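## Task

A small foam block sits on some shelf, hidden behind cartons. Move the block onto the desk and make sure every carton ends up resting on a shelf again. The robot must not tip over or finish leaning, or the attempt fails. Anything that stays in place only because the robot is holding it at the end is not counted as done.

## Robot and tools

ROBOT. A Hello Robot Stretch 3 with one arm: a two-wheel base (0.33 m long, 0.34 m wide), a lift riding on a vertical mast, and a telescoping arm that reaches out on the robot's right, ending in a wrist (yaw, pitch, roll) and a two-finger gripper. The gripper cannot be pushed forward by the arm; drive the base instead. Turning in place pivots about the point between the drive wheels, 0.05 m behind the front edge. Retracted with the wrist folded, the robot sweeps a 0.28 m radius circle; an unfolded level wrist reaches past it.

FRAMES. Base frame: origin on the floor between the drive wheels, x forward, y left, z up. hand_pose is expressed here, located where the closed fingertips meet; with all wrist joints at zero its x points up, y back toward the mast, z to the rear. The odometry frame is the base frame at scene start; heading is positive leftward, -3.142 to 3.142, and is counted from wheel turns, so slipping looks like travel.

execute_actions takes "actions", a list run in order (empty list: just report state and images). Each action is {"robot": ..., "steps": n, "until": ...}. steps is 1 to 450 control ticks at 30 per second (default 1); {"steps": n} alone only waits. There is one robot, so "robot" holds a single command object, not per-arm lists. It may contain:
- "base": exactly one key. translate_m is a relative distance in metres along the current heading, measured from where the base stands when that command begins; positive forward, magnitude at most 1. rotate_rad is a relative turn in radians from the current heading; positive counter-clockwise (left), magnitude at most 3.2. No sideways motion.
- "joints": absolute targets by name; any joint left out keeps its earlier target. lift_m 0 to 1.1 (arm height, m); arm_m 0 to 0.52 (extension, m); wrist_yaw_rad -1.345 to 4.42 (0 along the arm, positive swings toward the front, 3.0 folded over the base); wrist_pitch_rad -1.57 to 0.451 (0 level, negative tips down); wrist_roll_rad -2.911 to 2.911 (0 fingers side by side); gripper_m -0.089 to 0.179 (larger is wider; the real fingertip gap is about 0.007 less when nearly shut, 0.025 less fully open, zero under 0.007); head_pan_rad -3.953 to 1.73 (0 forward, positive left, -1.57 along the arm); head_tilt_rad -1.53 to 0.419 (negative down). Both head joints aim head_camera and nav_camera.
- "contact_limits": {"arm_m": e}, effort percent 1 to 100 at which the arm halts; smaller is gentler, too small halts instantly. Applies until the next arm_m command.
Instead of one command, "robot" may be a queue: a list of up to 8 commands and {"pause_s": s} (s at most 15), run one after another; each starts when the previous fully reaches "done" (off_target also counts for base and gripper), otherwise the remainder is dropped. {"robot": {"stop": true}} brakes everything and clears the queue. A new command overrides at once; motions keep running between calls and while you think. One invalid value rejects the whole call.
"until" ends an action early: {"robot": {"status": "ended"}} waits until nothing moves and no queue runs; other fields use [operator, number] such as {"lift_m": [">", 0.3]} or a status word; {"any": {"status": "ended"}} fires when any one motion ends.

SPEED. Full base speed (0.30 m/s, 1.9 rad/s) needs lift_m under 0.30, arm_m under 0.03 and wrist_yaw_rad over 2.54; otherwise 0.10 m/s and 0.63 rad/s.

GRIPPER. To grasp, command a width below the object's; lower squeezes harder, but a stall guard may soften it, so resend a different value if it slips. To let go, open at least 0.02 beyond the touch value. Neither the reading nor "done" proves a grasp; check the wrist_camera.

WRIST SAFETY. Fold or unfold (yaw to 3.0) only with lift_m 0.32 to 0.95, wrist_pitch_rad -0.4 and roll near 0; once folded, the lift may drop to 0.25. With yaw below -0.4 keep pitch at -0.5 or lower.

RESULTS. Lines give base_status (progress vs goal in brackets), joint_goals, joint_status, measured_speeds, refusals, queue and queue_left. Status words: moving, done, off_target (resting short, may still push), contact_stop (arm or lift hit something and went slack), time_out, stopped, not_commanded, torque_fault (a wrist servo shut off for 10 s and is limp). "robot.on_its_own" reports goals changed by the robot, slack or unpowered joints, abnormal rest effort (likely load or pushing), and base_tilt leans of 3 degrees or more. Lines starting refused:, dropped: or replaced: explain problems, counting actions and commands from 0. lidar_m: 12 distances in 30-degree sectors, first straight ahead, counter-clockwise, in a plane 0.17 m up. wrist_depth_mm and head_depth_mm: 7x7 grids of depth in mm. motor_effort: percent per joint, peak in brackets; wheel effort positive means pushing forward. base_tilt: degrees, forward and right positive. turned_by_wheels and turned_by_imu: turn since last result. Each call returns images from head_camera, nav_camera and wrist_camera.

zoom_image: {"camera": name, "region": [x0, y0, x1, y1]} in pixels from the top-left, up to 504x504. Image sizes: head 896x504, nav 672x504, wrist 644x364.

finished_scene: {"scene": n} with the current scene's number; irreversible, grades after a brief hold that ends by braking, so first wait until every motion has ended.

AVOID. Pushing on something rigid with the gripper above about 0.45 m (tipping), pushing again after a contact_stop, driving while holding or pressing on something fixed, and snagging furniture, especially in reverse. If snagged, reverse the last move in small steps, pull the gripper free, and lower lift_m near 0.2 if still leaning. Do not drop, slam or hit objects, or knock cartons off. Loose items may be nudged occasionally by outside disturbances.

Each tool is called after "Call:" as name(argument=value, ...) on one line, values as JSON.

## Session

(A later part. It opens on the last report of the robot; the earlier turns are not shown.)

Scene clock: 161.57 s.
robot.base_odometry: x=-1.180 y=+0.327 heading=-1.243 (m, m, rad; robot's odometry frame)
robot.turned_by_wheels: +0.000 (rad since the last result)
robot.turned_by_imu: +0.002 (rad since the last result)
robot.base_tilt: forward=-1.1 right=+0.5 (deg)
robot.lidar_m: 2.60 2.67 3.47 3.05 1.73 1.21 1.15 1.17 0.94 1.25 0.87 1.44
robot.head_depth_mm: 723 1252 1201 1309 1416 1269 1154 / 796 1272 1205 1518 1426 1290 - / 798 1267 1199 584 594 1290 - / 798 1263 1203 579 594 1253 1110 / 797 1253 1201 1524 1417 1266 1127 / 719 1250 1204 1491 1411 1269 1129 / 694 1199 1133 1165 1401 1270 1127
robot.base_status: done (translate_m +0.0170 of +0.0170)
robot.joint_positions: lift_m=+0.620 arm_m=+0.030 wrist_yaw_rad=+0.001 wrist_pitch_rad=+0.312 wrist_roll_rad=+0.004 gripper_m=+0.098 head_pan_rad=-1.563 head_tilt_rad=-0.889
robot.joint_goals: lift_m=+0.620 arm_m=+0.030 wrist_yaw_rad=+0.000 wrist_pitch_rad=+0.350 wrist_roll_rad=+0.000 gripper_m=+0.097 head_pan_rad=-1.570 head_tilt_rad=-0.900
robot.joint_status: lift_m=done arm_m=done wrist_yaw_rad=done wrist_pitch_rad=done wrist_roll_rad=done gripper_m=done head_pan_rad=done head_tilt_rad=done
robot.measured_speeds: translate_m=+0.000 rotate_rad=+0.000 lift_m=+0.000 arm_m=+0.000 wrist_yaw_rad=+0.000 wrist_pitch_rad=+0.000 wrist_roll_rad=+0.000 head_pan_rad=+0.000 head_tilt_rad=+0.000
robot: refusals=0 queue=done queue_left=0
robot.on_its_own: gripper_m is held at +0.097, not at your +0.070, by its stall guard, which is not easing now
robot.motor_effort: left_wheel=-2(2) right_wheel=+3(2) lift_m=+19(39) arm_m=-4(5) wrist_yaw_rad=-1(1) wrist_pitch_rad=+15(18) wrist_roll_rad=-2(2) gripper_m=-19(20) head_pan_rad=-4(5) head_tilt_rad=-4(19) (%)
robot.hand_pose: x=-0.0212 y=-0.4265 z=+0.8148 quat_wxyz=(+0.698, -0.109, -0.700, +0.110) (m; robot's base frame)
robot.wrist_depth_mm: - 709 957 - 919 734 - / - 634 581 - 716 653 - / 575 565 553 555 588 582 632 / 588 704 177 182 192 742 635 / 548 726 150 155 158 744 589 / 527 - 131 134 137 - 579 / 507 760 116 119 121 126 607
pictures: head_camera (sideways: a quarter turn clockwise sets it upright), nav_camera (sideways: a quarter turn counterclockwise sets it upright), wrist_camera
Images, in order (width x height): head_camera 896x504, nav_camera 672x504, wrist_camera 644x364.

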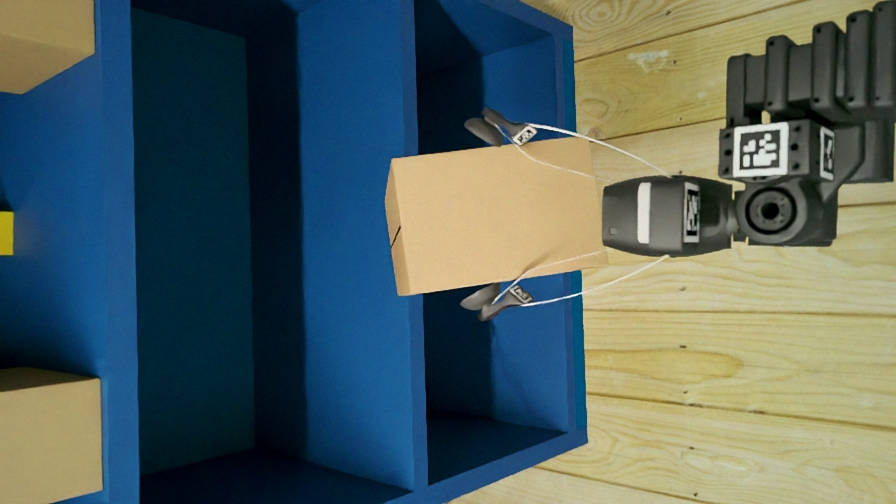

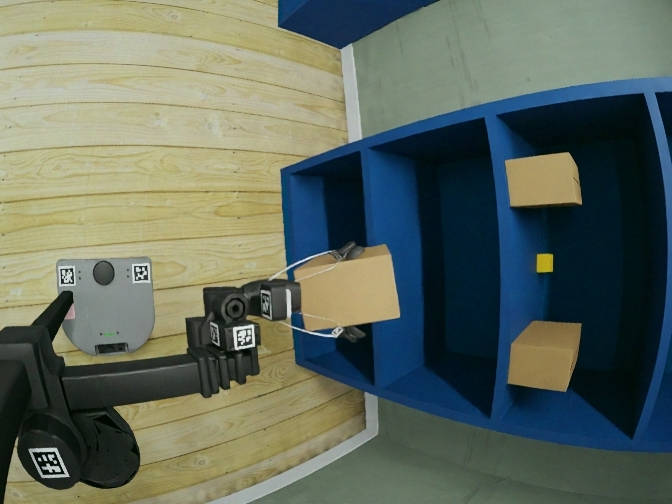

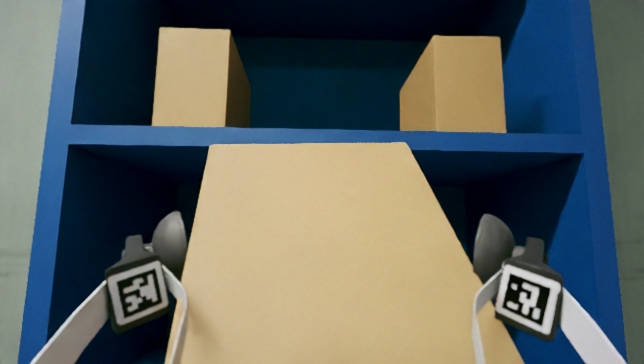

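Call:
execute_actions(actions=[{"robot":[{"joints":{"lift_m":0.58}},{"joints":{"arm_m":0.47}},{"joints":{"lift_m":0.5,"head_tilt_rad":-0.7}}],"steps":450,"until":{"robot":{"status":"ended"}}}])

Scene clock: 185.47 s.
robot.base_odometry: x=-1.180 y=+0.327 heading=-1.243 (m, m, rad; robot's odometry frame)
robot.turned_by_wheels: +0.000 (rad since the last result)
robot.turned_by_imu: +0.002 (rad since the last result)
robot.base_tilt: forward=-1.0 right=+0.7 (deg)
robot.lidar_m: 2.60 2.65 3.45 3.06 1.74 1.21 1.15 1.17 0.93 1.25 0.87 1.45
robot.head_depth_mm: 767 766 1289 1219 1306 1347 1206 / 1028 895 1332 1233 1494 1362 1229 / 1057 968 1307 1109 - 1353 1204 / 1049 966 1279 990 1492 1348 1200 / 1045 971 1306 1230 1494 1349 1201 / 869 749 1302 1226 1491 1348 1200 / 752 750 1122 1149 1161 1335 1203
robot.base_status: done (translate_m +0.0170 of +0.0170)
robot.joint_positions: lift_m=+0.500 arm_m=+0.470 wrist_yaw_rad=+0.001 wrist_pitch_rad=+0.331 wrist_roll_rad=+0.004 gripper_m=+0.098 head_pan_rad=-1.563 head_tilt_rad=-0.705
robot.joint_goals: lift_m=+0.500 arm_m=+0.470 wrist_yaw_rad=+0.000 wrist_pitch_rad=+0.350 wrist_roll_rad=+0.000 gripper_m=+0.097 head_pan_rad=-1.570 head_tilt_rad=-0.700
robot.joint_status: lift_m=done arm_m=done wrist_yaw_rad=done wrist_pitch_rad=done wrist_roll_rad=done gripper_m=done head_pan_rad=done head_tilt_rad=done
robot.measured_speeds: translate_m=+0.000 rotate_rad=+0.000 lift_m=+0.000 arm_m=+0.000 wrist_yaw_rad=+0.000 wrist_pitch_rad=+0.000 wrist_roll_rad=+0.000 head_pan_rad=+0.000 head_tilt_rad=+0.000
robot: refusals=0 queue=done queue_left=0
robot.on_its_own: gripper_m is held at +0.097, not at your +0.070, by its stall guard, which is not easing now
robot.motor_effort: left_wheel=-2(2) right_wheel=+2(2) lift_m=+18(18) arm_m=+4(5) wrist_yaw_rad=-1(1) wrist_pitch_rad=+7(15) wrist_roll_rad=-2(2) gripper_m=-18(18) head_pan_rad=-4(4) head_tilt_rad=+2(10) (%)
robot.hand_pose: x=-0.0212 y=-0.8649 z=+0.6995 quat_wxyz=(+0.696, -0.115, -0.699, +0.117) (m; robot's base frame)
robot.wrist_depth_mm: 416 418 420 414 412 411 405 / 522 555 510 515 519 540 485 / 531 562 161 163 170 589 511 / 545 548 148 151 156 580 509 / 531 550 138 142 145 562 510 / 521 - 129 132 135 139 476 / 511 519 122 124 127 322 468
pictures: head_camera (sideways: a quarter turn clockwise sets it upright), nav_camera (sideways: a quarter turn counterclockwise sets it upright), wrist_camera
Images, in order (width x height): head_camera 896x504, nav_camera 672x504, wrist_camera 644x364.

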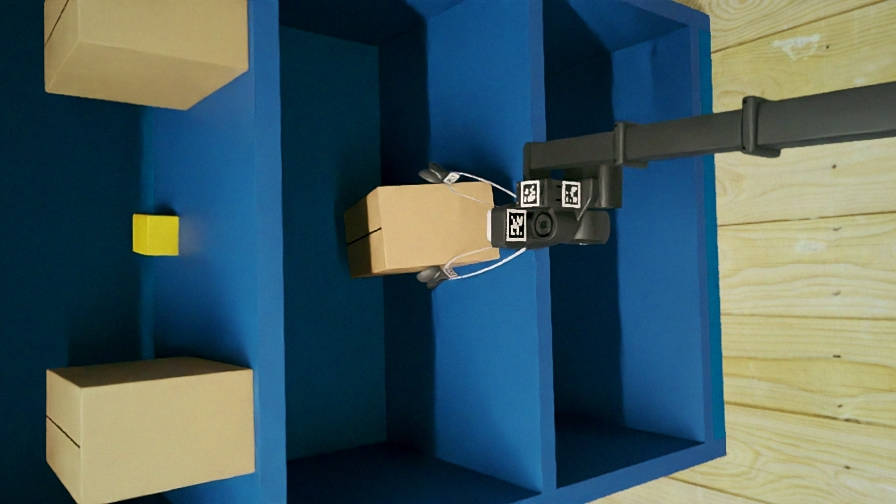

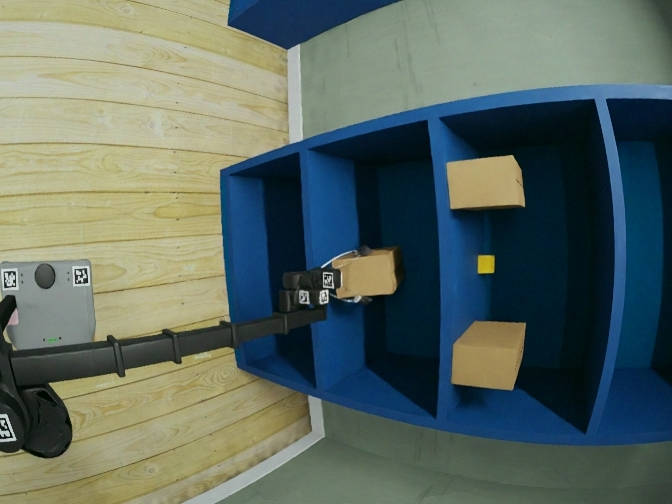

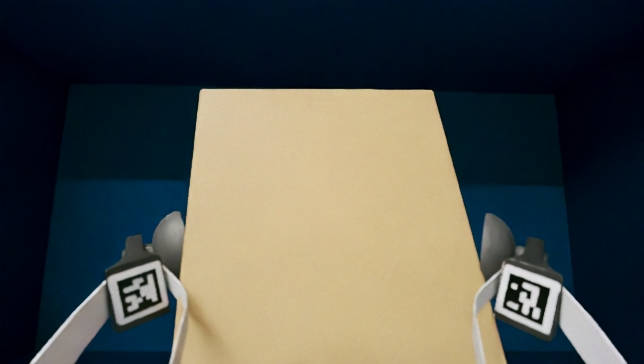

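Already contacting and righting; lowering further.

Call:
execute_actions(actions=[{"robot":[{"joints":{"lift_m":0.44}}],"steps":450,"until":{"robot":{"status":"ended"}}}])

Scene clock: 190.67 s.
robot.base_odometry: x=-1.180 y=+0.327 heading=-1.243 (m, m, rad; robot's odometry frame)
robot.turned_by_wheels: +0.000 (rad since the last result)
robot.turned_by_imu: +0.001 (rad since the last result)
robot.base_tilt: forward=-1.0 right=+0.7 (deg)
robot.lidar_m: 2.60 2.65 3.46 3.04 1.74 1.21 1.15 1.17 0.94 1.25 0.87 1.44
robot.head_depth_mm: 767 766 1287 1215 1302 1347 1207 / 1030 899 1329 1228 1486 1365 1207 / 1052 968 1319 1154 1081 1347 1202 / 1048 964 1272 1029 1492 1355 1205 / 1043 969 1306 1224 1489 1345 1200 / 865 751 1310 1225 1491 1353 1202 / 754 747 1122 1148 1167 1335 1201
robot.base_status: done (translate_m +0.0170 of +0.0170)
robot.joint_positions: lift_m=+0.440 arm_m=+0.470 wrist_yaw_rad=+0.002 wrist_pitch_rad=+0.329 wrist_roll_rad=+0.004 gripper_m=+0.098 head_pan_rad=-1.563 head_tilt_rad=-0.705
robot.joint_goals: lift_m=+0.440 arm_m=+0.470 wrist_yaw_rad=+0.000 wrist_pitch_rad=+0.350 wrist_roll_rad=+0.000 gripper_m=+0.097 head_pan_rad=-1.570 head_tilt_rad=-0.700
robot.joint_status: lift_m=done arm_m=done wrist_yaw_rad=done wrist_pitch_rad=done wrist_roll_rad=done gripper_m=done head_pan_rad=done head_tilt_rad=done
robot.measured_speeds: translate_m=+0.000 rotate_rad=+0.000 lift_m=+0.000 arm_m=+0.000 wrist_yaw_rad=+0.000 wrist_pitch_rad=+0.000 wrist_roll_rad=+0.000 head_pan_rad=+0.000 head_tilt_rad=+0.000
robot: refusals=0 queue=done queue_left=0
robot.on_its_own: gripper_m is held at +0.097, not at your +0.070, by its stall guard, which is not easing now
robot.motor_effort: left_wheel=-2(2) right_wheel=+2(3) lift_m=+18(18) arm_m=+3(3) wrist_yaw_rad=-1(2) wrist_pitch_rad=+8(8) wrist_roll_rad=-2(2) gripper_m=-18(18) head_pan_rad=-4(4) head_tilt_rad=+1(2) (%)
robot.hand_pose: x=-0.0209 y=-0.8650 z=+0.6392 quat_wxyz=(+0.696, -0.115, -0.699, +0.117) (m; robot's base frame)
robot.wrist_depth_mm: 500 518 514 509 495 511 480 / 540 585 148 151 154 604 506 / 546 566 143 146 148 587 509 / 537 559 140 141 144 562 510 / 520 538 135 137 141 559 508 / 514 - 132 134 136 - 512 / 408 346 128 130 132 333 395
pictures: head_camera (sideways: a quarter turn clockwise sets it upright), nav_camera (sideways: a quarter turn counterclockwise sets it upright), wrist_camera
Images, in order (width x height): head_camera 896x504, nav_camera 672x504, wrist_camera 644x364.

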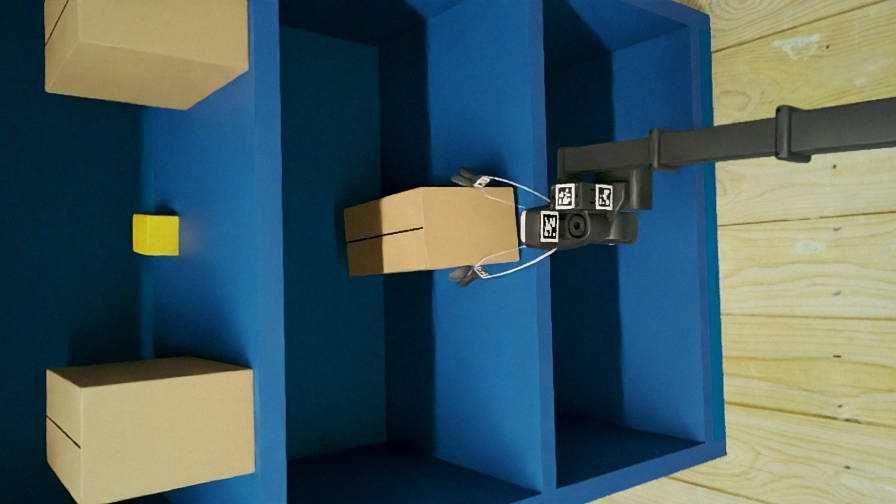

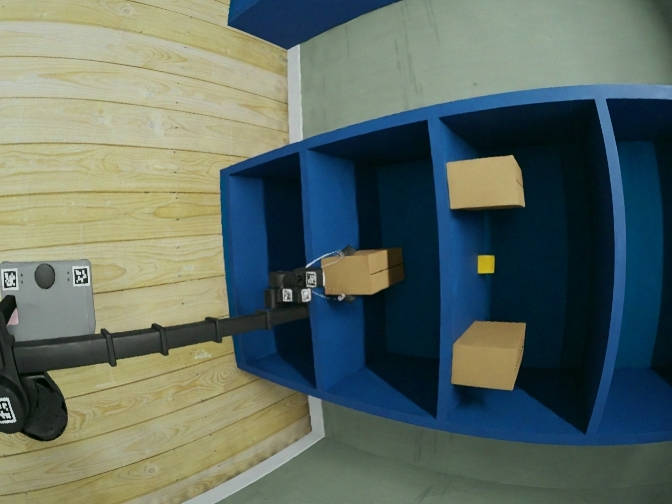

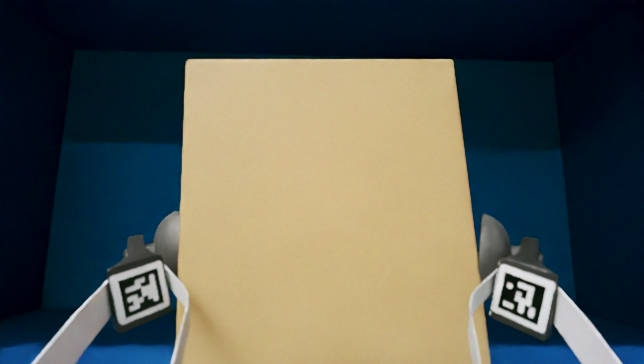

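Call:
execute_actions(actions=[{"robot":[{"joints":{"lift_m":0.415,"arm_m":0.49}},{"joints":{"gripper_m":0.175}},{"joints":{"arm_m":0.0}},{"joints":{"lift_m":0.945,"wrist_pitch_rad":-0.15,"head_tilt_rad":-0.55},"base":{"rotate_rad":-0.6}},{"base":{"translate_m":0.39}},{"base":{"rotate_rad":0.6}},{"base":{"translate_m":-0.322}}],"steps":450,"until":{"robot":{"status":"ended"}}},{"steps":450,"until":{"robot":{"status":"ended"}}}])

Scene clock: 228.57 s.
robot.base_odometry: x=-1.389 y=+0.256 heading=-1.243 (m, m, rad; robot's odometry frame)
robot.turned_by_wheels: +0.000 (rad since the last result)
robot.turned_by_imu: +0.006 (rad since the last result)
robot.base_tilt: forward=-1.1 right=+0.7 (deg)
robot.lidar_m: 2.17 2.67 3.48 3.66 1.71 1.19 1.13 1.16 0.75 1.03 0.68 1.35
robot.head_depth_mm: 860 903 648 651 1181 - - / 857 935 889 660 1203 951 - / 854 926 952 661 1206 - - / 852 924 883 661 957 854 1194 / 846 919 957 660 1187 928 1201 / 844 896 700 618 1164 927 1168 / 842 880 556 605 1118 924 1132
robot.base_status: done (translate_m -0.3220 of -0.3220)
robot.joint_positions: lift_m=+0.945 arm_m=+0.000 wrist_yaw_rad=-0.002 wrist_pitch_rad=-0.168 wrist_roll_rad=+0.006 gripper_m=+0.175 head_pan_rad=-1.563 head_tilt_rad=-0.557
robot.joint_goals: lift_m=+0.945 arm_m=+0.000 wrist_yaw_rad=+0.000 wrist_pitch_rad=-0.150 wrist_roll_rad=+0.000 gripper_m=+0.175 head_pan_rad=-1.570 head_tilt_rad=-0.550
robot.joint_status: lift_m=done arm_m=done wrist_yaw_rad=done wrist_pitch_rad=done wrist_roll_rad=done gripper_m=done head_pan_rad=done head_tilt_rad=done
robot.measured_speeds: translate_m=+0.000 rotate_rad=+0.000 lift_m=+0.000 arm_m=+0.000 wrist_yaw_rad=+0.000 wrist_pitch_rad=+0.000 wrist_roll_rad=+0.000 head_pan_rad=+0.000 head_tilt_rad=+0.000
robot: refusals=0 queue=done queue_left=0
robot.motor_effort: left_wheel=-2(9) right_wheel=+3(7) lift_m=+38(40) arm_m=-4(5) wrist_yaw_rad=+1(1) wrist_pitch_rad=+7(16) wrist_roll_rad=-3(8) gripper_m=+1(83) head_pan_rad=-4(4) head_tilt_rad=+2(12) (%)
robot.hand_pose: x=-0.0219 y=-0.3939 z=+1.0167 quat_wxyz=(+0.703, +0.059, -0.706, -0.060) (m; robot's base frame)
robot.wrist_depth_mm: 307 322 692 718 718 342 322 / 322 332 727 728 739 342 342 / 337 344 528 607 521 363 362 / 344 349 350 352 361 365 370 / 512 817 852 875 906 818 507 / 484 864 888 673 907 844 475 / 541 735 754 514 736 735 551
pictures: head_camera (sideways: a quarter turn clockwise sets it upright), nav_camera (sideways: a quarter turn counterclockwise sets it upright), wrist_camera
Images, in order (width x height): head_camera 896x504, nav_camera 672x504, wrist_camera 644x364.

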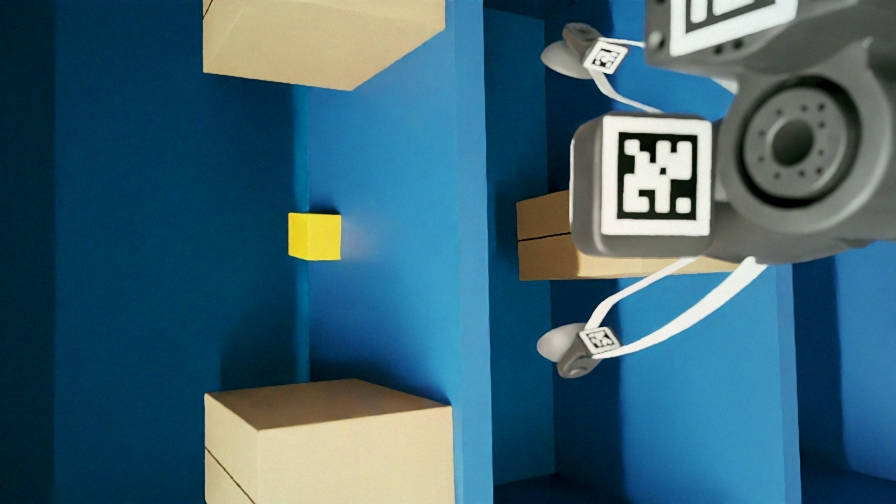

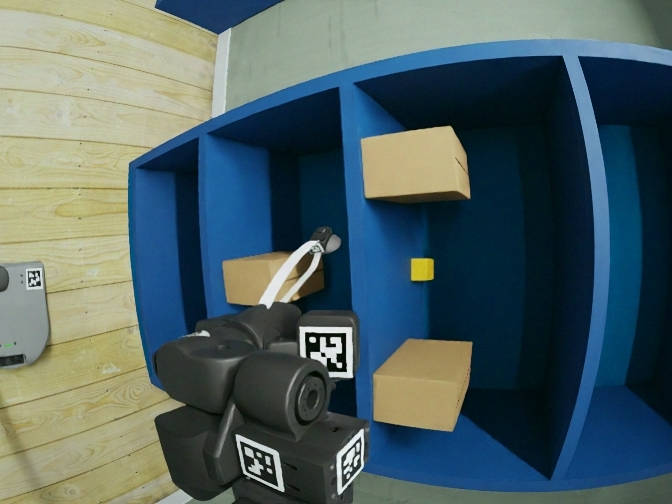

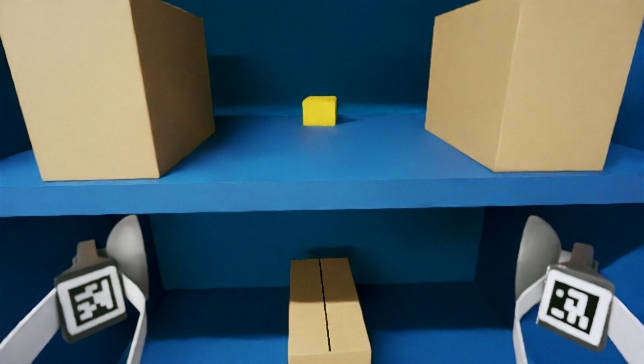

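Call:
execute_actions(actions=[{"robot":[{"joints":{"lift_m":0.97,"gripper_m":0.13}},{"joints":{"arm_m":0.33}}],"steps":450,"until":{"robot":{"status":"ended"}}}])

Scene clock: 239.13 s.
robot.base_odometry: x=-1.389 y=+0.256 heading=-1.243 (m, m, rad; robot's odometry frame)
robot.turned_by_wheels: +0.000 (rad since the last result)
robot.turned_by_imu: +0.002 (rad since the last result)
robot.base_tilt: forward=-1.0 right=+0.7 (deg)
robot.lidar_m: 2.17 2.67 3.47 3.65 1.71 1.20 1.13 1.16 0.74 1.03 0.68 1.35
robot.head_depth_mm: 860 903 - 1174 1160 922 1203 / 856 932 - 630 1161 922 1200 / 855 929 - 627 1080 863 1203 / 851 922 966 659 923 851 1199 / 846 920 955 660 1156 926 1200 / 843 895 699 619 1159 924 1171 / 841 881 555 606 1115 922 1134
robot.base_status: done (translate_m -0.3220 of -0.3220)
robot.joint_positions: lift_m=+0.970 arm_m=+0.330 wrist_yaw_rad=-0.001 wrist_pitch_rad=-0.168 wrist_roll_rad=+0.006 gripper_m=+0.130 head_pan_rad=-1.563 head_tilt_rad=-0.556
robot.joint_goals: lift_m=+0.970 arm_m=+0.330 wrist_yaw_rad=+0.000 wrist_pitch_rad=-0.150 wrist_roll_rad=+0.000 gripper_m=+0.130 head_pan_rad=-1.570 head_tilt_rad=-0.550
robot.joint_status: lift_m=done arm_m=done wrist_yaw_rad=done wrist_pitch_rad=done wrist_roll_rad=done gripper_m=done head_pan_rad=done head_tilt_rad=done
robot.measured_speeds: translate_m=+0.000 rotate_rad=+0.000 lift_m=+0.000 arm_m=+0.000 wrist_yaw_rad=+0.000 wrist_pitch_rad=+0.000 wrist_roll_rad=+0.000 head_pan_rad=+0.000 head_tilt_rad=+0.000
robot: refusals=0 queue=done queue_left=0
robot.motor_effort: left_wheel=-2(2) right_wheel=+3(3) lift_m=+38(40) arm_m=+4(6) wrist_yaw_rad=+1(1) wrist_pitch_rad=+7(7) wrist_roll_rad=-3(3) gripper_m=+1(84) head_pan_rad=-4(3) head_tilt_rad=+2(2) (%)
robot.hand_pose: x=-0.0218 y=-0.7232 z=+1.0416 quat_wxyz=(+0.703, +0.059, -0.706, -0.060) (m; robot's base frame)
robot.wrist_depth_mm: 398 404 417 414 419 415 213 / 414 428 431 441 444 433 215 / 249 449 455 453 457 463 214 / 248 419 421 337 410 376 216 / 249 314 292 290 290 283 216 / 223 - 226 227 224 - 206 / 194 178 184 183 183 183 182
pictures: head_camera (sideways: a quarter turn clockwise sets it upright), nav_camera (sideways: a quarter turn counterclockwise sets it upright), wrist_camera
Images, in order (width x height): head_camera 896x504, nav_camera 672x504, wrist_camera 644x364.

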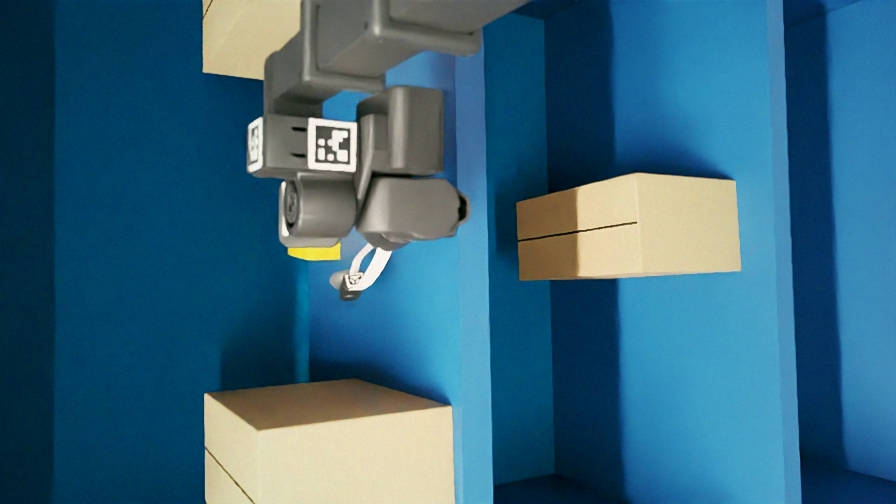

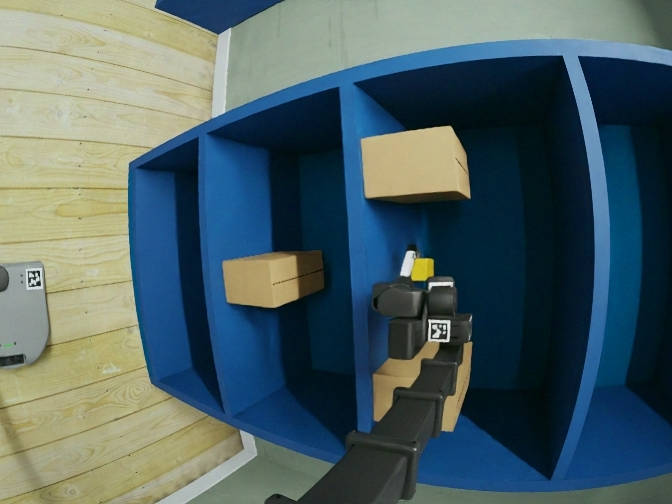

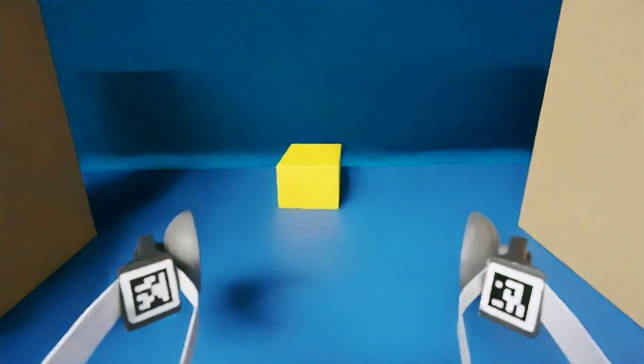

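Call:
execute_actions(actions=[{"robot":[{"joints":{"lift_m":0.95},"base":{"translate_m":0.02}},{"joints":{"arm_m":0.47}}],"steps":450,"until":{"robot":{"status":"ended"}}}])

Scene clock: 249.13 s.
robot.base_odometry: x=-1.382 y=+0.237 heading=-1.243 (m, m, rad; robot's odometry frame)
robot.turned_by_wheels: +0.000 (rad since the last result)
robot.turned_by_imu: +0.001 (rad since the last result)
robot.base_tilt: forward=-1.0 right=+0.6 (deg)
robot.lidar_m: 2.15 2.65 3.43 3.28 1.74 1.22 1.15 1.18 0.76 1.03 0.67 1.33
robot.head_depth_mm: 861 910 663 - 1158 925 1199 / 857 930 - 660 1156 925 1200 / 852 923 - 659 956 851 1194 / 849 922 952 659 958 855 1198 / 842 919 953 659 1158 924 1202 / 843 891 580 615 1162 924 1170 / 840 882 552 604 1090 924 1066
robot.base_status: done (translate_m +0.0200 of +0.0200)
robot.joint_positions: lift_m=+0.950 arm_m=+0.470 wrist_yaw_rad=-0.001 wrist_pitch_rad=-0.169 wrist_roll_rad=+0.006 gripper_m=+0.130 head_pan_rad=-1.563 head_tilt_rad=-0.556
robot.joint_goals: lift_m=+0.950 arm_m=+0.470 wrist_yaw_rad=+0.000 wrist_pitch_rad=-0.150 wrist_roll_rad=+0.000 gripper_m=+0.130 head_pan_rad=-1.570 head_tilt_rad=-0.550
robot.joint_status: lift_m=done arm_m=done wrist_yaw_rad=done wrist_pitch_rad=done wrist_roll_rad=done gripper_m=done head_pan_rad=done head_tilt_rad=done
robot.measured_speeds: translate_m=+0.000 rotate_rad=+0.000 lift_m=+0.000 arm_m=+0.000 wrist_yaw_rad=+0.000 wrist_pitch_rad=+0.000 wrist_roll_rad=+0.000 head_pan_rad=+0.000 head_tilt_rad=+0.000
robot: refusals=0 queue=done queue_left=0
robot.motor_effort: left_wheel=-2(4) right_wheel=+2(8) lift_m=+19(39) arm_m=+4(4) wrist_yaw_rad=+1(1) wrist_pitch_rad=+7(7) wrist_roll_rad=-3(3) gripper_m=+1(0) head_pan_rad=-4(4) head_tilt_rad=+2(2) (%)
robot.hand_pose: x=-0.0218 y=-0.8632 z=+1.0224 quat_wxyz=(+0.703, +0.059, -0.706, -0.060) (m; robot's base frame)
robot.wrist_depth_mm: 280 283 285 286 291 293 293 / 295 295 300 303 301 306 312 / 310 313 314 315 322 319 328 / 321 325 329 225 330 335 337 / 254 272 252 195 248 267 245 / 197 - 194 194 193 - 192 / 165 153 159 157 158 156 156
pictures: head_camera (sideways: a quarter turn clockwise sets it upright), nav_camera (sideways: a quarter turn counterclockwise sets it upright), wrist_camera
Images, in order (width x height): head_camera 896x504, nav_camera 672x504, wrist_camera 644x364.

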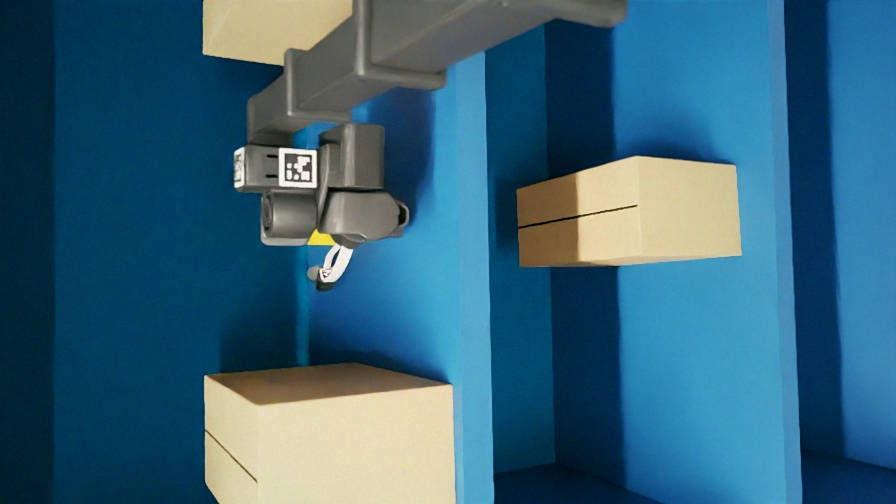

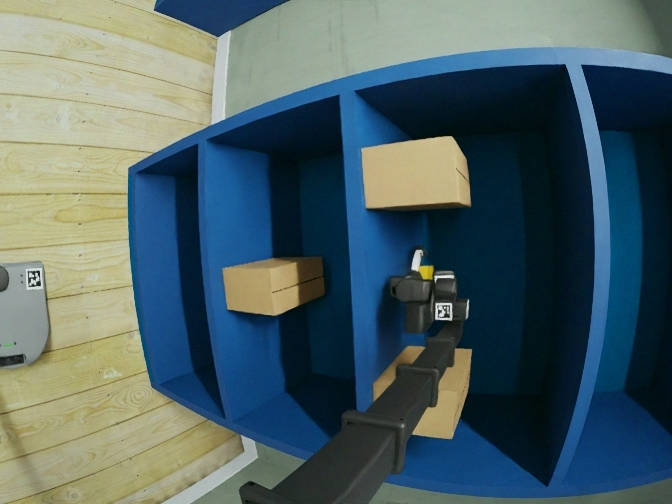

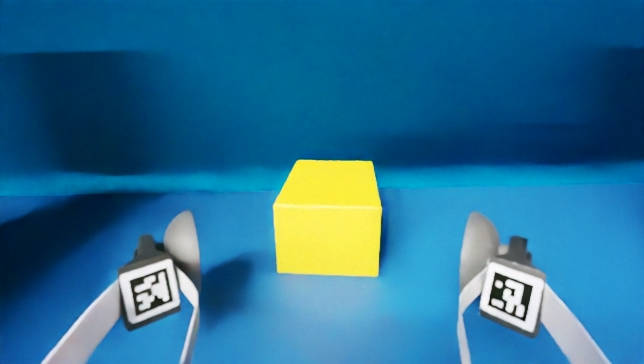

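Call:
execute_actions(actions=[{"robot":[{"joints":{"arm_m":0.515}},{"joints":{"gripper_m":0.035}},{"pause_s":0.5},{"joints":{"lift_m":0.975}},{"joints":{"arm_m":0.0}}],"steps":450,"until":{"robot":{"status":"ended"}}}])

Scene clock: 263.30 s.
robot.base_odometry: x=-1.382 y=+0.237 heading=-1.243 (m, m, rad; robot's odometry frame)
robot.turned_by_wheels: +0.000 (rad since the last result)
robot.turned_by_imu: +0.003 (rad since the last result)
robot.base_tilt: forward=-1.0 right=+0.7 (deg)
robot.lidar_m: 2.14 2.65 3.44 3.26 1.74 1.22 1.15 1.18 0.76 1.02 0.67 1.33
robot.head_depth_mm: 859 909 705 662 1204 - - / 860 930 960 662 1159 - - / 853 929 953 628 - - - / 852 923 959 628 - 910 1201 / 844 921 955 660 1157 924 1198 / 843 894 579 614 1161 925 1171 / 844 878 553 604 1092 924 1069
robot.base_status: done (translate_m +0.0200 of +0.0200)
robot.joint_positions: lift_m=+0.975 arm_m=+0.000 wrist_yaw_rad=-0.001 wrist_pitch_rad=-0.173 wrist_roll_rad=+0.005 gripper_m=+0.036 head_pan_rad=-1.563 head_tilt_rad=-0.556
robot.joint_goals: lift_m=+0.975 arm_m=+0.000 wrist_yaw_rad=+0.000 wrist_pitch_rad=-0.150 wrist_roll_rad=+0.000 gripper_m=+0.035 head_pan_rad=-1.570 head_tilt_rad=-0.550
robot.joint_status: lift_m=done arm_m=done wrist_yaw_rad=done wrist_pitch_rad=done wrist_roll_rad=done gripper_m=done head_pan_rad=done head_tilt_rad=done
robot.measured_speeds: translate_m=+0.000 rotate_rad=+0.000 lift_m=+0.000 arm_m=+0.000 wrist_yaw_rad=+0.000 wrist_pitch_rad=+0.000 wrist_roll_rad=+0.000 head_pan_rad=+0.000 head_tilt_rad=+0.000
robot: refusals=0 queue=done queue_left=0
robot.motor_effort: left_wheel=-2(2) right_wheel=+3(2) lift_m=+39(41) arm_m=-4(1) wrist_yaw_rad=+1(1) wrist_pitch_rad=+8(8) wrist_roll_rad=-2(3) gripper_m=-13(86) head_pan_rad=-5(5) head_tilt_rad=+3(2) (%)
robot.hand_pose: x=-0.0218 y=-0.3936 z=+1.0455 quat_wxyz=(+0.703, +0.061, -0.706, -0.062) (m; robot's base frame)
robot.wrist_depth_mm: 313 331 709 705 701 470 327 / 321 326 719 741 746 379 337 / 345 336 564 736 643 381 357 / 388 358 428 226 426 376 374 / 359 362 362 158 178 711 506 / 494 745 - 149 147 773 540 / 498 672 779 511 749 723 541
pictures: head_camera (sideways: a quarter turn clockwise sets it upright), nav_camera (sideways: a quarter turn counterclockwise sets it upright), wrist_camera
Images, in order (width x height): head_camera 896x504, nav_camera 672x504, wrist_camera 644x364.

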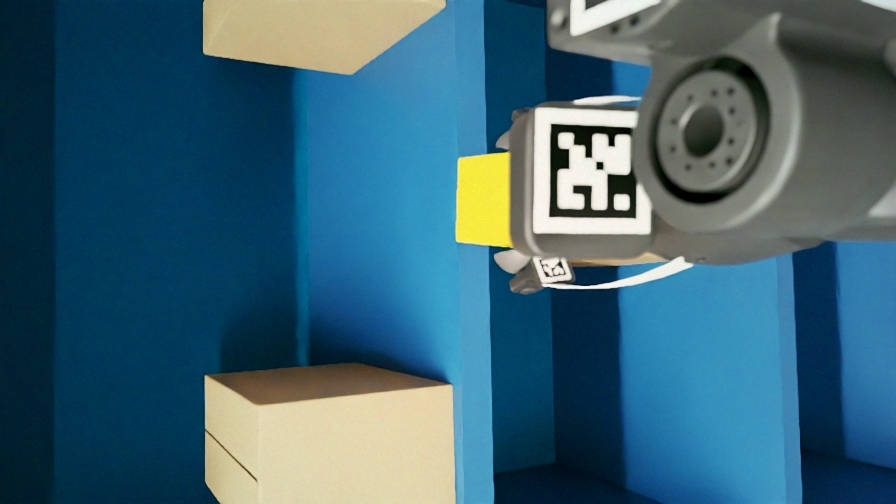

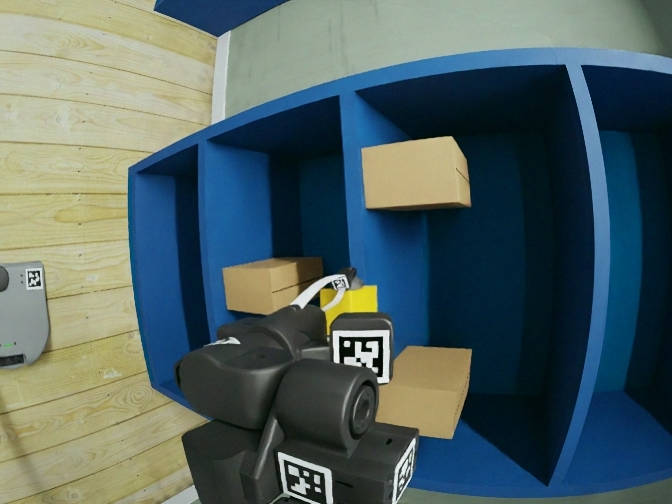

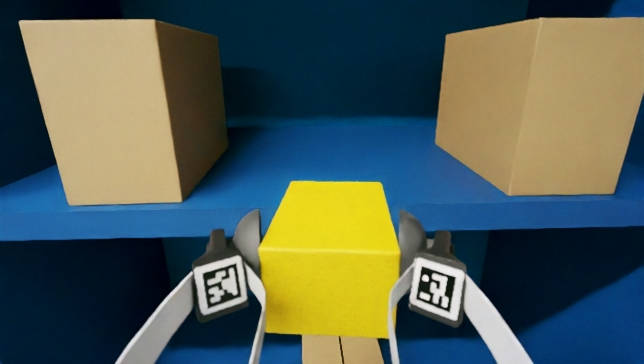

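Call:
execute_actions(actions=[{"robot":[{"base":{"rotate_rad":1.09},"joints":{"head_tilt_rad":-0.6}},{"base":{"translate_m":1.0}},{"base":{"translate_m":1.0}},{"base":{"translate_m":0.3}},{"base":{"rotate_rad":2.05}}],"steps":450,"until":{"robot":{"status":"ended"}}},{"steps":450,"until":{"robot":{"status":"ended"}}},{"steps":300,"until":{"robot":{"status":"ended"}}}])

Scene clock: 311.47 s.
robot.base_odometry: x=+0.891 y=-0.115 heading=+1.896 (m, m, rad; robot's odometry frame)
robot.turned_by_wheels: +3.140 (rad since the last result)
robot.turned_by_imu: +3.112 (rad since the last result)
robot.base_tilt: forward=-1.1 right=+0.7 (deg)
robot.lidar_m: 2.32 2.38 2.68 2.68 2.11 1.50 1.40 1.44 1.39 1.72 1.40 2.34
robot.head_depth_mm: 1460 1596 1603 1209 - - - / 1460 1590 1609 1214 1949 - - / 1454 1594 1605 1149 - - - / 1448 1584 1614 1152 - 1509 1274 / 1447 1583 1601 1160 1879 1519 1270 / 1445 1572 1604 1154 1885 1514 1271 / 1440 1572 1607 1153 1872 1519 1273
robot.base_status: done (rotate_rad +2.0499 of +2.0500)
robot.joint_positions: lift_m=+0.975 arm_m=+0.000 wrist_yaw_rad=-0.001 wrist_pitch_rad=-0.173 wrist_roll_rad=+0.005 gripper_m=+0.036 head_pan_rad=-1.563 head_tilt_rad=-0.593
robot.joint_goals: lift_m=+0.975 arm_m=+0.000 wrist_yaw_rad=+0.000 wrist_pitch_rad=-0.150 wrist_roll_rad=+0.000 gripper_m=+0.035 head_pan_rad=-1.570 head_tilt_rad=-0.600
robot.joint_status: lift_m=done arm_m=done wrist_yaw_rad=done wrist_pitch_rad=done wrist_roll_rad=done gripper_m=done head_pan_rad=done head_tilt_rad=done
robot.measured_speeds: translate_m=+0.000 rotate_rad=+0.000 lift_m=+0.000 arm_m=+0.000 wrist_yaw_rad=+0.000 wrist_pitch_rad=+0.000 wrist_roll_rad=+0.000 head_pan_rad=+0.000 head_tilt_rad=+0.000
robot: refusals=0 queue=done queue_left=0
robot.motor_effort: left_wheel=-2(8) right_wheel=+3(7) lift_m=+39(39) arm_m=-4(4) wrist_yaw_rad=+1(1) wrist_pitch_rad=+9(9) wrist_roll_rad=-2(2) gripper_m=-12(13) head_pan_rad=-3(3) head_tilt_rad=-2(6) (%)
robot.hand_pose: x=-0.0218 y=-0.3936 z=+1.0455 quat_wxyz=(+0.703, +0.061, -0.706, -0.062) (m; robot's base frame)
robot.wrist_depth_mm: - - - - - - - / - - - - - - - / - - - - - - - / - - - 227 - - - / 876 856 900 157 179 862 873 / - - - 149 147 - - / - - - - - - -
pictures: head_camera (sideways: a quarter turn clockwise sets it upright), nav_camera (sideways: a quarter turn counterclockwise sets it upright), wrist_camera
Images, in order (width x height): head_camera 896x504, nav_camera 672x504, wrist_camera 644x364.

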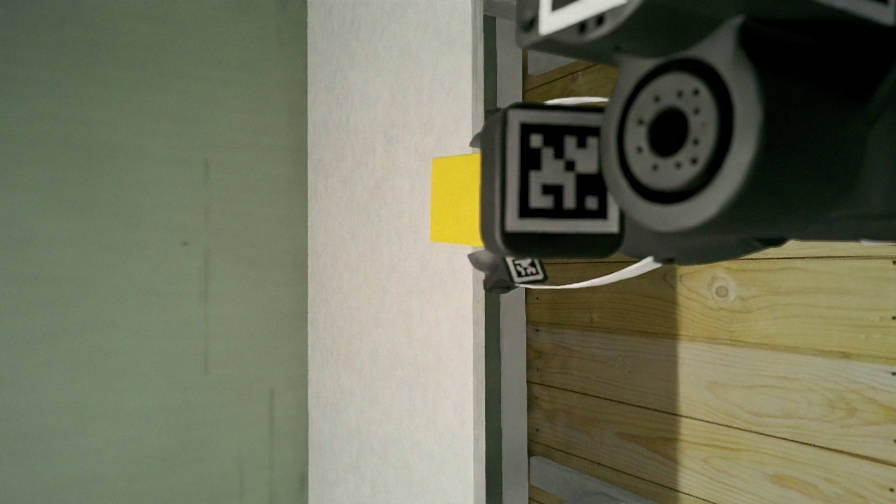

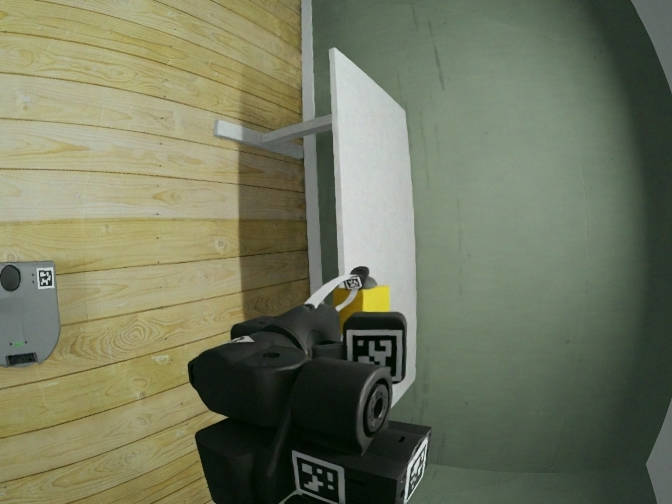

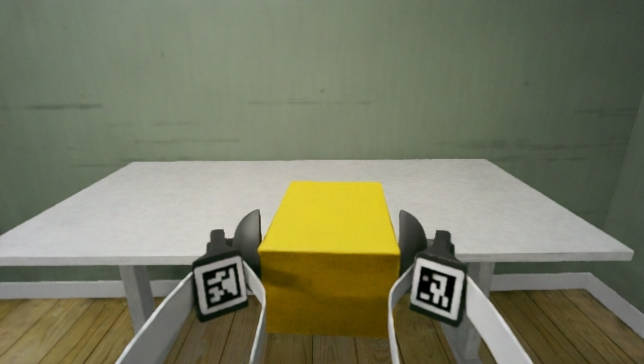

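Call:
execute_actions(actions=[{"robot":[{"base":{"rotate_rad":-0.7}},{"base":{"translate_m":0.35}},{"base":{"rotate_rad":0.7}},{"joints":{"arm_m":0.5,"lift_m":0.8}}],"steps":450,"until":{"robot":{"status":"ended"}}}])

Scene clock: 334.50 s.
robot.base_odometry: x=+1.018 y=+0.211 heading=+1.896 (m, m, rad; robot's odometry frame)
robot.turned_by_wheels: +0.000 (rad since the last result)
robot.turned_by_imu: +0.003 (rad since the last result)
robot.base_tilt: forward=-1.0 right=+0.6 (deg)
robot.lidar_m: 2.07 2.12 2.82 2.81 2.49 1.76 1.66 1.71 1.33 1.48 1.09 2.03
robot.head_depth_mm: 1255 1372 1461 1104 935 - - / 1254 1370 1461 1156 1321 1520 1279 / 1250 1366 1486 - 935 1523 1269 / 1243 1358 1455 1054 935 1515 1271 / 1244 1349 1457 1099 934 1511 1272 / 1239 1358 1443 1098 936 1472 1278 / 1235 1345 1442 1101 934 1476 1245
robot.base_status: done (rotate_rad +0.6999 of +0.7000)
robot.joint_positions: lift_m=+0.800 arm_m=+0.500 wrist_yaw_rad=-0.001 wrist_pitch_rad=-0.173 wrist_roll_rad=+0.005 gripper_m=+0.036 head_pan_rad=-1.563 head_tilt_rad=-0.593
robot.joint_goals: lift_m=+0.800 arm_m=+0.500 wrist_yaw_rad=+0.000 wrist_pitch_rad=-0.150 wrist_roll_rad=+0.000 gripper_m=+0.035 head_pan_rad=-1.570 head_tilt_rad=-0.600
robot.joint_status: lift_m=done arm_m=done wrist_yaw_rad=done wrist_pitch_rad=done wrist_roll_rad=done gripper_m=done head_pan_rad=done head_tilt_rad=done
robot.measured_speeds: translate_m=+0.000 rotate_rad=+0.000 lift_m=+0.000 arm_m=+0.000 wrist_yaw_rad=+0.000 wrist_pitch_rad=+0.000 wrist_roll_rad=+0.000 head_pan_rad=+0.000 head_tilt_rad=+0.000
robot: refusals=0 queue=done queue_left=0
robot.motor_effort: left_wheel=-2(10) right_wheel=+3(7) lift_m=+19(38) arm_m=+4(2) wrist_yaw_rad=+1(0) wrist_pitch_rad=+9(9) wrist_roll_rad=-2(2) gripper_m=-13(13) head_pan_rad=-4(4) head_tilt_rad=-1(2) (%)
robot.hand_pose: x=-0.0218 y=-0.8929 z=+0.8713 quat_wxyz=(+0.703, +0.061, -0.706, -0.062) (m; robot's base frame)
robot.wrist_depth_mm: 665 666 684 671 675 680 688 / 683 699 707 698 709 723 722 / 725 733 740 745 734 749 757 / 750 717 695 226 686 684 684 / 500 492 530 157 177 489 481 / 389 387 - 150 147 379 378 / 318 315 310 291 302 311 307
pictures: head_camera (sideways: a quarter turn clockwise sets it upright), nav_camera (sideways: a quarter turn counterclockwise sets it upright), wrist_camera
Images, in order (width x height): head_camera 896x504, nav_camera 672x504, wrist_camera 644x364.

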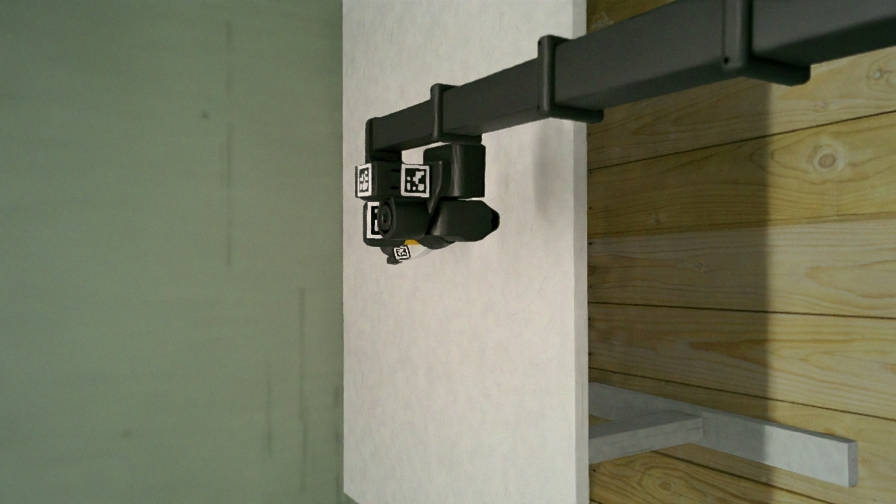

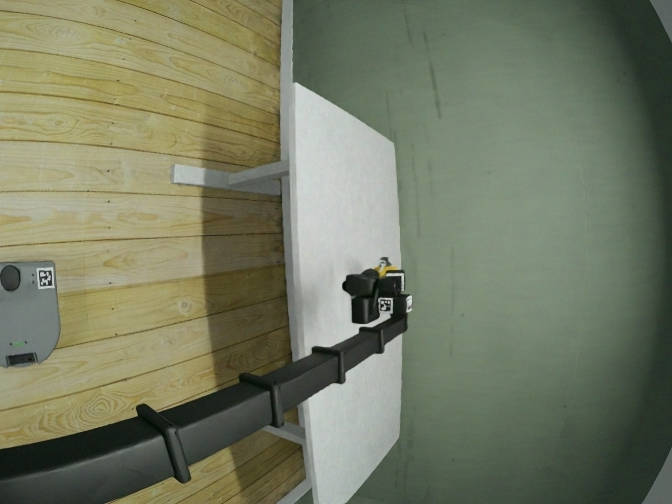

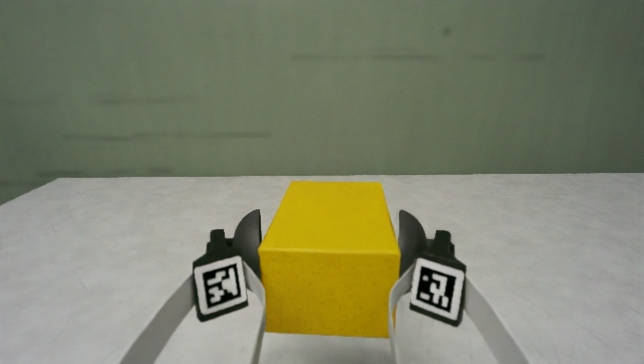

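Call:
execute_actions(actions=[{"robot":[{"joints":{"lift_m":0.69}}],"steps":450,"until":{"robot":{"status":"ended"}}}])

Scene clock: 362.00 s.
robot.base_odometry: x=+1.018 y=+0.211 heading=+1.896 (m, m, rad; robot's odometry frame)
robot.turned_by_wheels: +0.000 (rad since the last result)
robot.turned_by_imu: +0.001 (rad since the last result)
robot.base_tilt: forward=-1.0 right=+0.7 (deg)
robot.lidar_m: 2.06 2.12 2.81 2.80 2.49 1.77 1.66 1.71 1.33 1.49 1.09 2.02
robot.head_depth_mm: 1253 1370 1473 1104 934 1509 1320 / 1249 1368 1470 1106 938 1478 1261 / 1250 1359 1456 1184 1753 1515 1272 / 1247 1361 1457 1151 1699 1521 1267 / 1243 1353 1458 1107 933 1514 1275 / 1239 1354 1452 1100 937 1481 1273 / 1237 1343 1440 1102 932 1479 1247
robot.base_status: done (rotate_rad +0.6999 of +0.7000)
robot.joint_positions: lift_m=+0.690 arm_m=+0.500 wrist_yaw_rad=-0.001 wrist_pitch_rad=-0.173 wrist_roll_rad=+0.005 gripper_m=+0.036 head_pan_rad=-1.563 head_tilt_rad=-0.593
robot.joint_goals: lift_m=+0.690 arm_m=+0.500 wrist_yaw_rad=+0.000 wrist_pitch_rad=-0.150 wrist_roll_rad=+0.000 gripper_m=+0.035 head_pan_rad=-1.570 head_tilt_rad=-0.600
robot.joint_status: lift_m=done arm_m=done wrist_yaw_rad=done wrist_pitch_rad=done wrist_roll_rad=done gripper_m=done head_pan_rad=done head_tilt_rad=done
robot.measured_speeds: translate_m=+0.000 rotate_rad=+0.000 lift_m=+0.000 arm_m=+0.000 wrist_yaw_rad=+0.000 wrist_pitch_rad=+0.000 wrist_roll_rad=+0.000 head_pan_rad=+0.000 head_tilt_rad=+0.000
robot: refusals=0 queue=done queue_left=0
robot.motor_effort: left_wheel=-3(3) right_wheel=+3(3) lift_m=+19(18) arm_m=+4(3) wrist_yaw_rad=+0(0) wrist_pitch_rad=+9(9) wrist_roll_rad=-2(2) gripper_m=-12(13) head_pan_rad=-3(4) head_tilt_rad=-2(2) (%)
robot.hand_pose: x=-0.0218 y=-0.8929 z=+0.7613 quat_wxyz=(+0.703, +0.061, -0.706, -0.062) (m; robot's base frame)
robot.wrist_depth_mm: 666 676 662 683 664 682 691 / 691 715 687 706 716 724 712 / 664 674 663 654 633 613 642 / 391 384 384 228 374 375 374 / 273 272 291 157 177 270 267 / 212 210 - 149 147 206 208 / 171 171 171 159 164 169 168
pictures: head_camera (sideways: a quarter turn clockwise sets it upright), nav_camera (sideways: a quarter turn counterclockwise sets it upright), wrist_camera
Images, in order (width x height): head_camera 896x504, nav_camera 672x504, wrist_camera 644x364.

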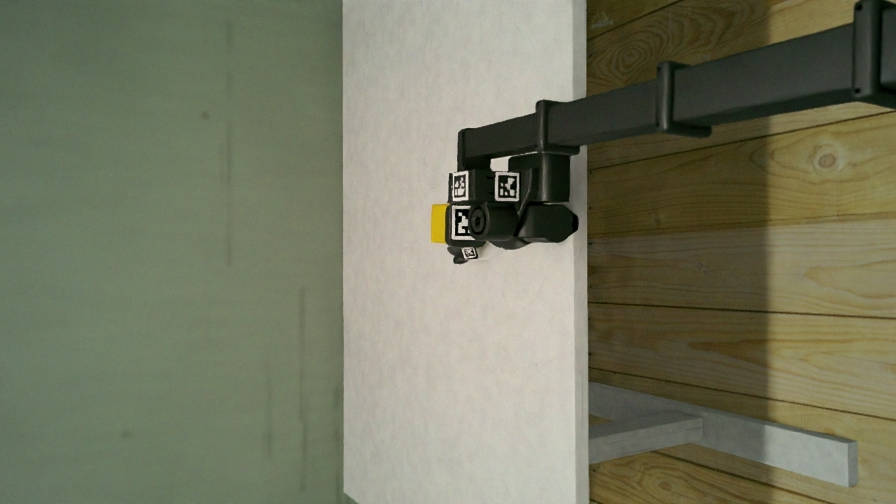

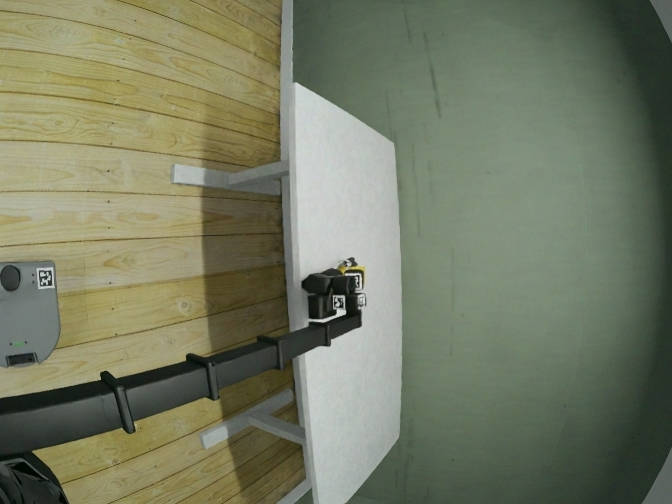

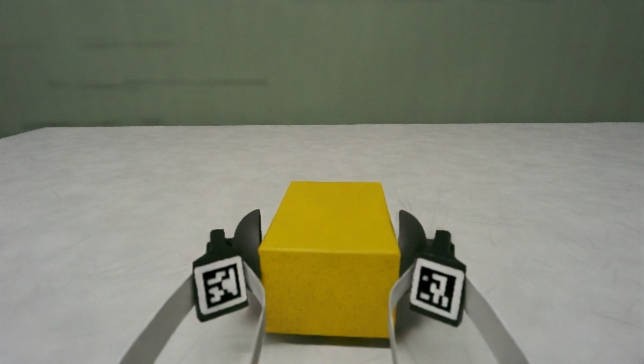

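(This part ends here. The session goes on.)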